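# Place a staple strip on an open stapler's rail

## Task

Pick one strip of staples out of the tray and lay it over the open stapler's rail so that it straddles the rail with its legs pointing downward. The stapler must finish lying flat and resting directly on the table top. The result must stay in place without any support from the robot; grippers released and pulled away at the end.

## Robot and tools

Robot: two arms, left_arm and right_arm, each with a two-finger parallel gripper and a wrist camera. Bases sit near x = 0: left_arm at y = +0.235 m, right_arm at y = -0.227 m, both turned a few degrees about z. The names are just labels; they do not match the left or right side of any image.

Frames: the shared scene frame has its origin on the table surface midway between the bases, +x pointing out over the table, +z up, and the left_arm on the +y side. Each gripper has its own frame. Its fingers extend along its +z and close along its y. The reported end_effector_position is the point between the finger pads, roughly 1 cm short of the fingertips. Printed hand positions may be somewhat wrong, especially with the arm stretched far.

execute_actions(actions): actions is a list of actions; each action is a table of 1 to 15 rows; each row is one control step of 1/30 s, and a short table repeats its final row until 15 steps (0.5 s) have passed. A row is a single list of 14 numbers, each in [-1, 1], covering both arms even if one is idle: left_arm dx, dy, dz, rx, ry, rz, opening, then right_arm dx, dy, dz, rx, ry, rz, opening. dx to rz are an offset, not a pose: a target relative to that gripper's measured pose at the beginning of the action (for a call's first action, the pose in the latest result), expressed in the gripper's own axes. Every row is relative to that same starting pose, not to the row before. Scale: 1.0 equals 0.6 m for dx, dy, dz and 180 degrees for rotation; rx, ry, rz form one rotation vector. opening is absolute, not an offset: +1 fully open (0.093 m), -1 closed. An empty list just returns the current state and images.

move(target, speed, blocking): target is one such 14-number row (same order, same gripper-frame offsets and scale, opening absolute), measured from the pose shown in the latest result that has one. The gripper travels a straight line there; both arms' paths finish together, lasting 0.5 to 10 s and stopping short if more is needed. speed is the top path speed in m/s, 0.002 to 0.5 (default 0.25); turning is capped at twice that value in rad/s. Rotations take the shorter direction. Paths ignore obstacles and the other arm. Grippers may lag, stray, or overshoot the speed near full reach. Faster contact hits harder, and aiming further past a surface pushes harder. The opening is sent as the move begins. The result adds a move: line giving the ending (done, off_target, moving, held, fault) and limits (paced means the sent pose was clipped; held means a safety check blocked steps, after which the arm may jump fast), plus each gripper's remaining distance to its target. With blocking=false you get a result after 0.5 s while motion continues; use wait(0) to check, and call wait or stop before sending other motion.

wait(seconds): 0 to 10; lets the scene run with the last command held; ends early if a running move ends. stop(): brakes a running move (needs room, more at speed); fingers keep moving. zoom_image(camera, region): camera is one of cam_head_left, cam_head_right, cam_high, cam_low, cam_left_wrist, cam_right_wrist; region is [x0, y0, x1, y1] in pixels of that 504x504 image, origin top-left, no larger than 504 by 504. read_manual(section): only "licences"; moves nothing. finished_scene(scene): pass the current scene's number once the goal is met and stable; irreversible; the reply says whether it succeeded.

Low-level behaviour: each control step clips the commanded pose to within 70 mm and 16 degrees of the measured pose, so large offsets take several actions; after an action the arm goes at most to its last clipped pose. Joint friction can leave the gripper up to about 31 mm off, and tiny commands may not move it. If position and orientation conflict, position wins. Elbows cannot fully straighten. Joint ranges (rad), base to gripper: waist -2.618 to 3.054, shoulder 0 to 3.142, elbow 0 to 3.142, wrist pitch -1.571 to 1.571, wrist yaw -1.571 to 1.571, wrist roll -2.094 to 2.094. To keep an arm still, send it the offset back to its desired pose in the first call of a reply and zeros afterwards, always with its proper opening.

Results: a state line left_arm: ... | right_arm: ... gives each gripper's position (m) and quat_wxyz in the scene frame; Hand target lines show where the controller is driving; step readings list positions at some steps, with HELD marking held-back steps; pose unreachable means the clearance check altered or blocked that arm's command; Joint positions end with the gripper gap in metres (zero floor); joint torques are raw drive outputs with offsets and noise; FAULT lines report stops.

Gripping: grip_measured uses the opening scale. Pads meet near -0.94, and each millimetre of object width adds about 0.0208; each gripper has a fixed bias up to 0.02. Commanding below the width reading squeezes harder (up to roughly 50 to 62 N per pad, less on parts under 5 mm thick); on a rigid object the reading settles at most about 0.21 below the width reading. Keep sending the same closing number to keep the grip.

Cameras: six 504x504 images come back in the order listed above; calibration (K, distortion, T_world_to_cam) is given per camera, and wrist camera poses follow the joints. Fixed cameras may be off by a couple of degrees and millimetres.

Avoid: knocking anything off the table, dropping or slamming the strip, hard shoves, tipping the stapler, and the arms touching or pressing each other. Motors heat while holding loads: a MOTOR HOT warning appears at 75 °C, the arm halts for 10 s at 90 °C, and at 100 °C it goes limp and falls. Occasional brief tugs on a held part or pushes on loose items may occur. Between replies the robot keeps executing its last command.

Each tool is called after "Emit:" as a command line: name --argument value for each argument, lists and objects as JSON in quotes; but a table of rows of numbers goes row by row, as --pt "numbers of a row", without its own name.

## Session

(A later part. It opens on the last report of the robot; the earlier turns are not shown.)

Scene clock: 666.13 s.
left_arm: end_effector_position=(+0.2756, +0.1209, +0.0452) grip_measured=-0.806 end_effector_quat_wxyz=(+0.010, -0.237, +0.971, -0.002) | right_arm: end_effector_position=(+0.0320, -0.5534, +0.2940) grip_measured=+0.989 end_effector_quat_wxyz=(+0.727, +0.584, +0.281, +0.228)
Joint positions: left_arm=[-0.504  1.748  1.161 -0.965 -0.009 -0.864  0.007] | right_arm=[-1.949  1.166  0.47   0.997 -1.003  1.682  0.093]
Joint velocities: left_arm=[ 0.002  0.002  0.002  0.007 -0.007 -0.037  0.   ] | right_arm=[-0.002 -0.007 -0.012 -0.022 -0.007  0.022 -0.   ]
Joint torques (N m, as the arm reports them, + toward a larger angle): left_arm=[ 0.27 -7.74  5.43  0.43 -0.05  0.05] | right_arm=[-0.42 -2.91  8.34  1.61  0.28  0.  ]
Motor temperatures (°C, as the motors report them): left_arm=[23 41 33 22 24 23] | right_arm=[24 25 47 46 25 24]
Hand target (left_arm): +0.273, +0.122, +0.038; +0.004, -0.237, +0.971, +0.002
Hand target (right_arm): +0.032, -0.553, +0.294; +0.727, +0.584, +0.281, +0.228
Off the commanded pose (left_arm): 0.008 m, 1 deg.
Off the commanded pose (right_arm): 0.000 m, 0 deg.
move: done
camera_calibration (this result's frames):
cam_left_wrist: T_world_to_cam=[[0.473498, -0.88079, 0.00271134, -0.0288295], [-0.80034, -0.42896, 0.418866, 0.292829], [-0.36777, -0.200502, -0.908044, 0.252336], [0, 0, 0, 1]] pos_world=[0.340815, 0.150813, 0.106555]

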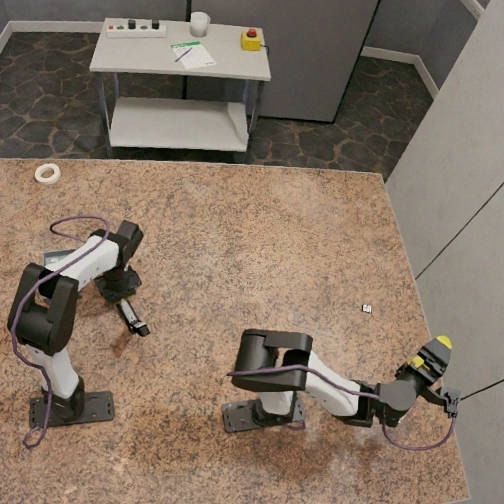

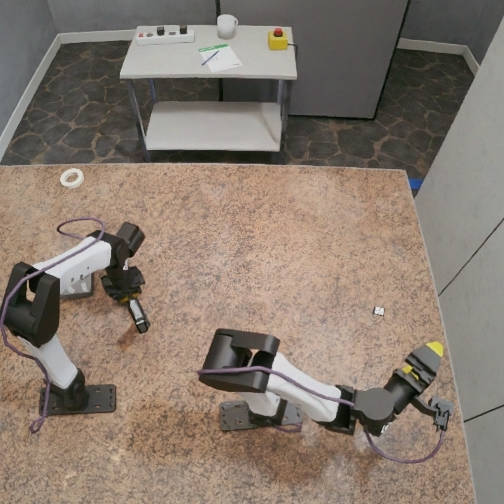

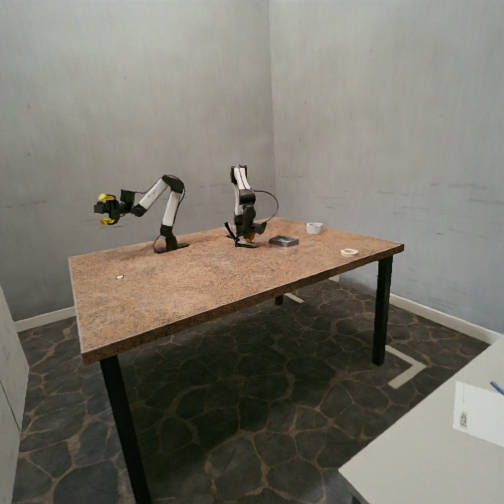

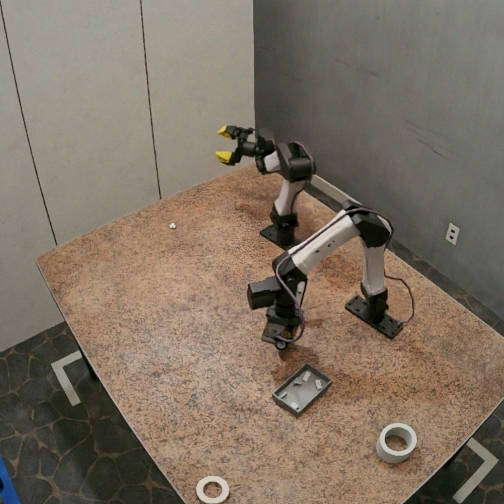

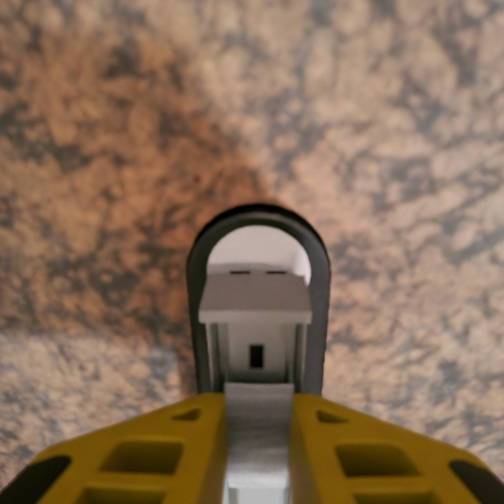

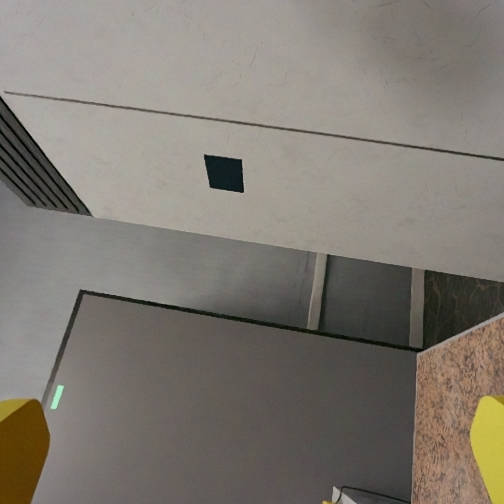

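Emit:
move --target '[0,0,0,0,0,0,-0.6,0,0,0,0,0,0,1]'

Emit:
move --target '[0,0,-0.06,0,0,0,-0.6,0,0,0,0,0,0,1]' --speed 0.04

Emit:
zoom_image --camera "cam_left_wrist" --region '[160,200,360,500]'

Scene clock: 672.17 s.
left_arm: end_effector_position=(+0.2762, +0.1206, +0.0452) grip_measured=-0.602 end_effector_quat_wxyz=(+0.011, -0.237, +0.971, -0.003) | right_arm: end_effector_position=(+0.0320, -0.5534, +0.2940) grip_measured=+0.989 end_effector_quat_wxyz=(+0.727, +0.584, +0.281, +0.228)
Joint positions: left_arm=[-0.504  1.748  1.161 -0.962 -0.009 -0.864  0.016] | right_arm=[-1.949  1.166  0.47   0.997 -1.003  1.682  0.093]
Joint velocities: left_arm=[ 0.007  0.007 -0.017 -0.051 -0.022 -0.037  0.   ] | right_arm=[ 0.002 -0.017  0.002  0.007 -0.037 -0.007 -0.001]
Joint torques (N m, as the arm reports them, + toward a larger angle): left_arm=[ 0.1  -9.16  6.81  0.32 -0.05  0.05] | right_arm=[-0.24 -3.05  8.32  1.63  0.22  0.01]
Motor temperatures (°C, as the motors report them): left_arm=[23 41 33 22 24 23] | right_arm=[24 25 47 46 25 24]
Hand target (left_arm): +0.276, +0.121, +0.045; +0.010, -0.237, +0.971, -0.002
Hand target (right_arm): +0.032, -0.553, +0.294; +0.727, +0.584, +0.281, +0.228
Off the commanded pose (left_arm): 0.001 m, 0 deg.
Off the commanded pose (right_arm): 0.000 m, 0 deg.
move: done
camera_calibration (this result's frames):
cam_left_wrist: T_world_to_cam=[[0.473489, -0.880787, 0.00476673, -0.0294185], [-0.801375, -0.428541, 0.417314, 0.293505], [-0.365522, -0.201414, -0.90875, 0.252041], [0, 0, 0, 1]] pos_world=[0.341263, 0.150632, 0.106699]

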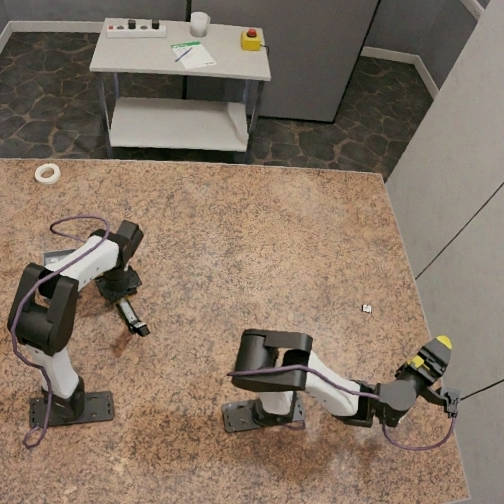

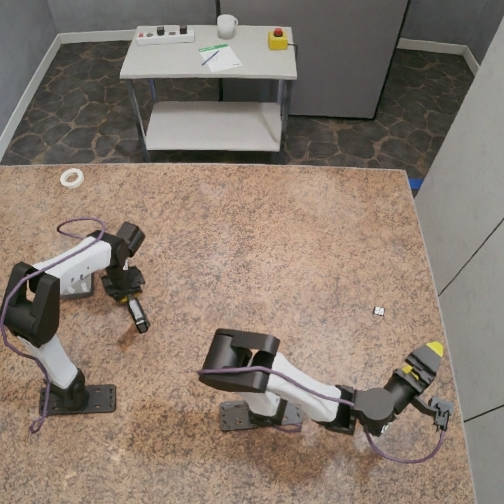

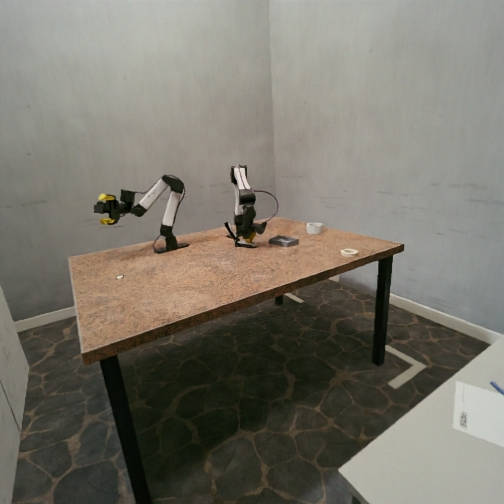

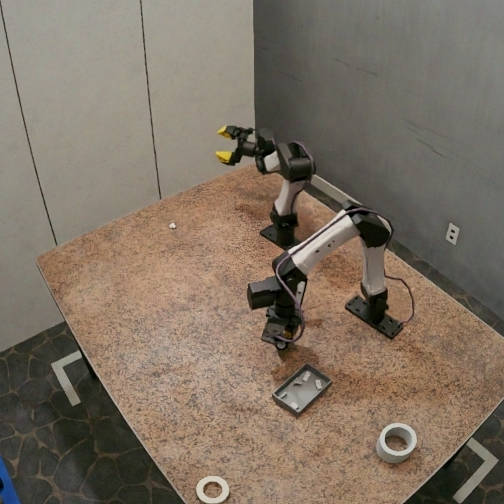

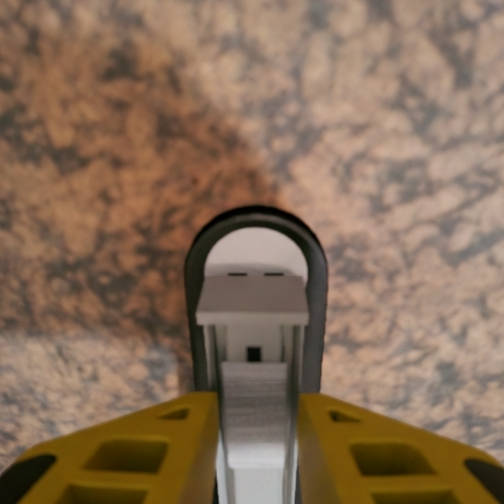

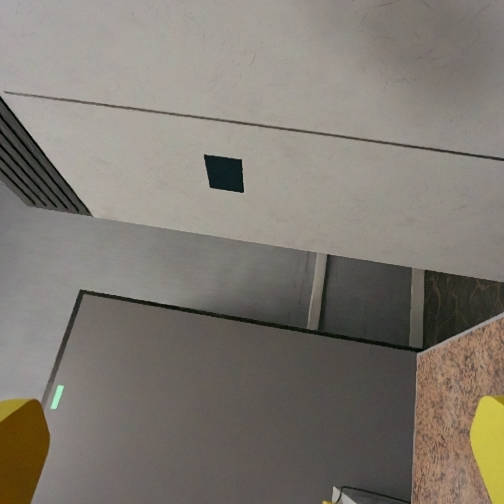

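Scene clock: 673.50 s.
left_arm: end_effector_position=(+0.2725, +0.1221, +0.0731) grip_measured=-0.602 end_effector_quat_wxyz=(+0.003, -0.237, +0.971, +0.003) | right_arm: end_effector_position=(+0.0320, -0.5534, +0.2940) grip_measured=+0.989 end_effector_quat_wxyz=(+0.727, +0.584, +0.281, +0.228)
Joint positions: left_arm=[-0.504  1.722  1.245 -1.094 -0.009 -0.864  0.016] | right_arm=[-1.949  1.166  0.47   0.997 -1.003  1.682  0.093]
Joint velocities: left_arm=[ 0.002  0.007  0.007  0.007  0.037 -0.066  0.001] | right_arm=[-0.007 -0.012 -0.002  0.007  0.081  0.007 -0.   ]
Joint torques (N m, as the arm reports them, + toward a larger angle): left_arm=[  0.   -10.25   8.67   0.21  -0.06   0.03] | right_arm=[-0.32 -3.09  8.35  1.63  0.26 -0.02]
Motor temperatures (°C, as the motors report them): left_arm=[23 41 33 22 24 23] | right_arm=[24 25 47 46 25 24]
Hand target (left_arm): +0.275, +0.120, +0.081; +0.011, -0.237, +0.971, -0.003
Hand target (right_arm): +0.032, -0.553, +0.294; +0.727, +0.584, +0.281, +0.228
Off the commanded pose (left_arm): 0.009 m, 1 deg.
Off the commanded pose (right_arm): 0.000 m, 0 deg.
move: done
camera_calibration (this result's frames):
cam_left_wrist: T_world_to_cam=[[0.473425, -0.880761, -0.0113825, -0.0252811], [-0.793143, -0.431878, 0.429425, 0.276816], [-0.383137, -0.194273, -0.903031, 0.279854], [0, 0, 0, 1]] pos_world=[0.338746, 0.151652, 0.133558]

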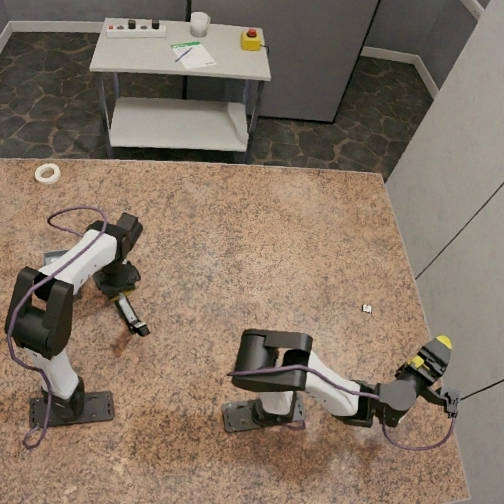

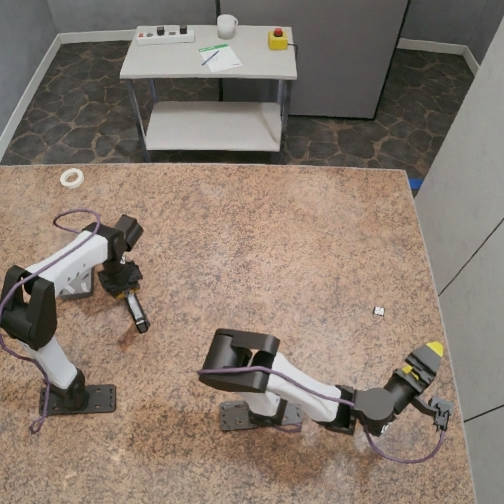

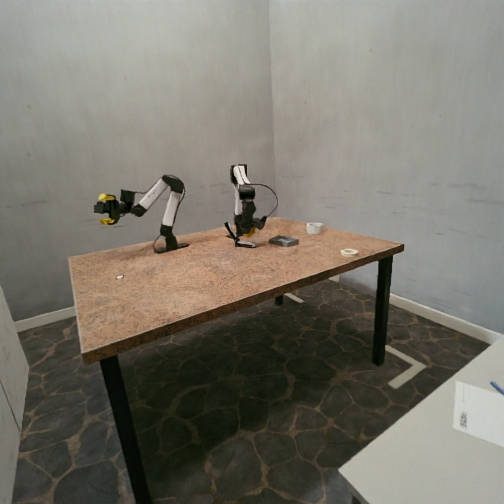

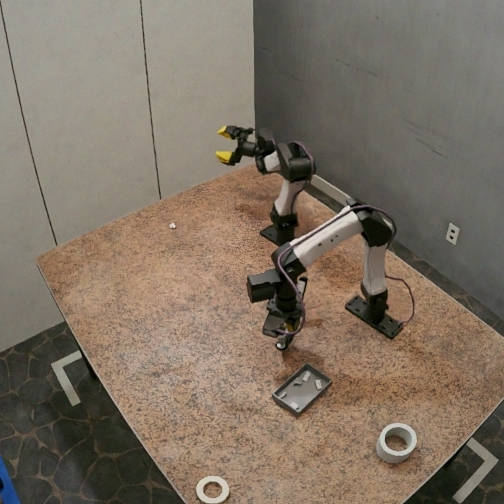

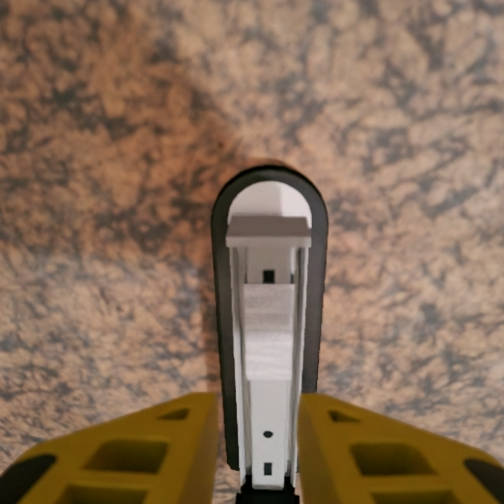

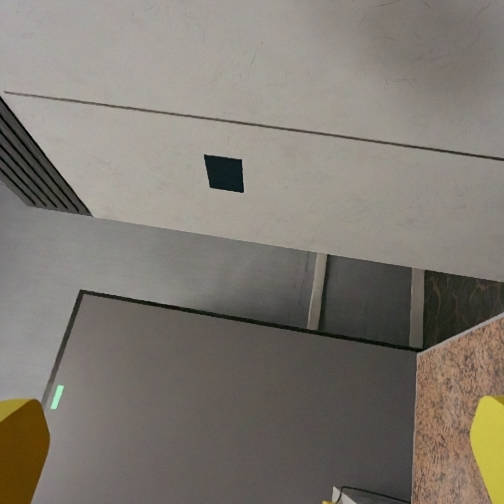

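Region (160, 200, 360, 500) of cam_left_wrist's 504x504 image, scaled by 1.680, with more detail than that image has.

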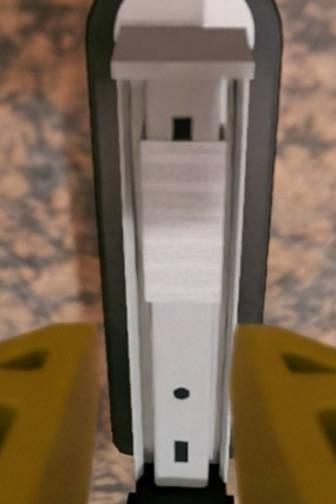

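It dropped in, centred. Retreat.

Emit:
move --target '[0,0.2,-0.2,0,0,0,0.5,0,0,0,0,0,0,1]'

Emit:
finished_scene --scene 1

Scene clock: 682.93 s.
left_arm: end_effector_position=(+0.2185, +0.2251, +0.1905) grip_measured=+0.498 end_effector_quat_wxyz=(+0.004, -0.238, +0.971, +0.006) | right_arm: end_effector_position=(+0.0320, -0.5534, +0.2940) grip_measured=+0.989 end_effector_quat_wxyz=(+0.727, +0.584, +0.281, +0.228)
Joint positions: left_arm=[-0.174  1.43   1.422 -1.558 -0.014 -0.534  0.069] | right_arm=[-1.949  1.166  0.47   0.997 -1.003  1.682  0.093]
Joint velocities: left_arm=[ 0.002  0.007  0.002 -0.022 -0.022  0.051  0.001] | right_arm=[ 0.002  0.002 -0.002 -0.022 -0.037 -0.081  0.001]
Joint torques (N m, as the arm reports them, + toward a larger angle): left_arm=[ 1.   -6.4   8.14  0.25 -0.04  0.15] | right_arm=[-0.35 -3.07  8.24  1.64  0.26 -0.04]
Motor temperatures (°C, as the motors report them): left_arm=[23 42 34 22 24 23] | right_arm=[24 25 47 47 25 24]
Hand target (left_arm): +0.218, +0.228, +0.195; +0.009, -0.237, +0.971, +0.005
Hand target (right_arm): +0.032, -0.553, +0.294; +0.727, +0.584, +0.281, +0.228
Off the commanded pose (left_arm): 0.005 m, 0 deg.
Off the commanded pose (right_arm): 0.000 m, 0 deg.
joint sent to its limit (left arm) — the command would take joint 4 (wrist pitch) past its lower limit, so that joint was sent only as far as its limit.
move: done
camera_calibration (this result's frames):
cam_left_wrist: T_world_to_cam=[[0.474144, -0.880309, -0.0156395, 0.0928352], [-0.793371, -0.434886, 0.425954, 0.229492], [-0.381772, -0.189555, -0.90461, 0.384146], [0, 0, 0, 1]] pos_world=[0.284711, 0.254343, 0.251201]

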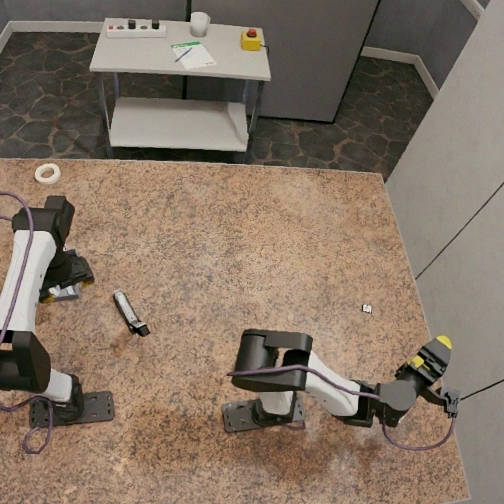

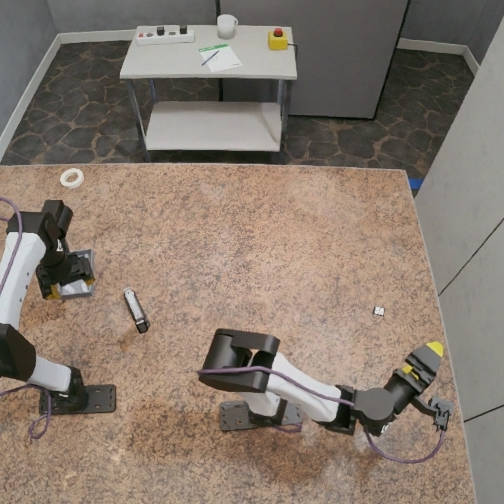

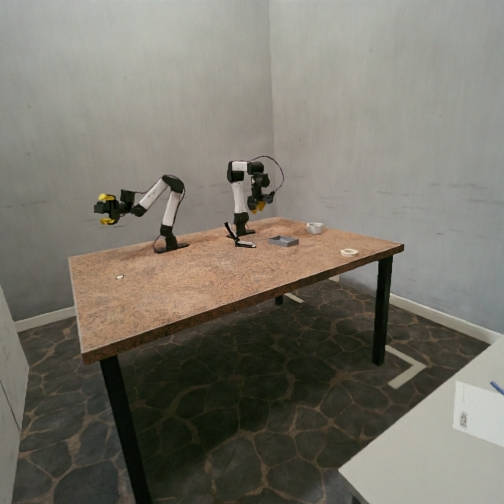

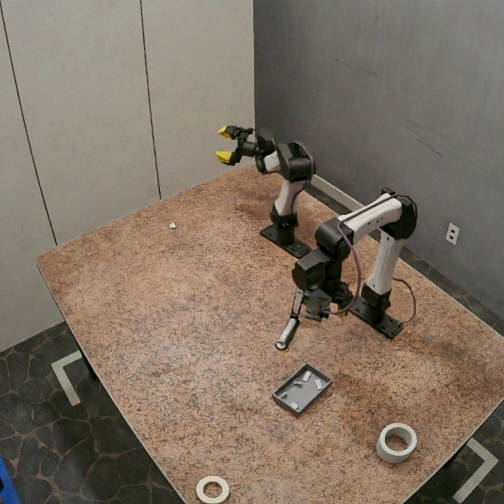

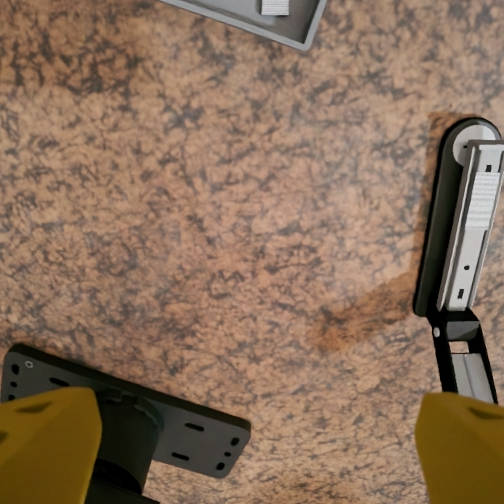

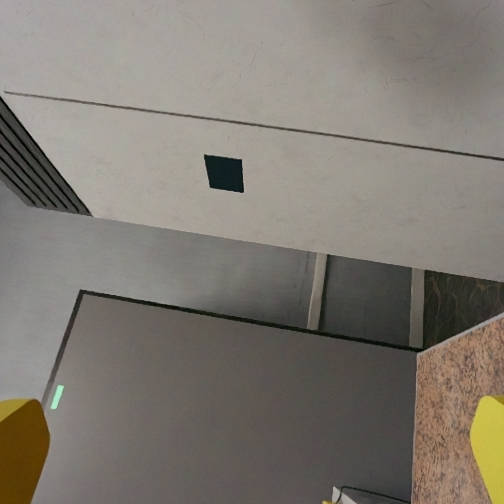

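The scene is finished: the task was done.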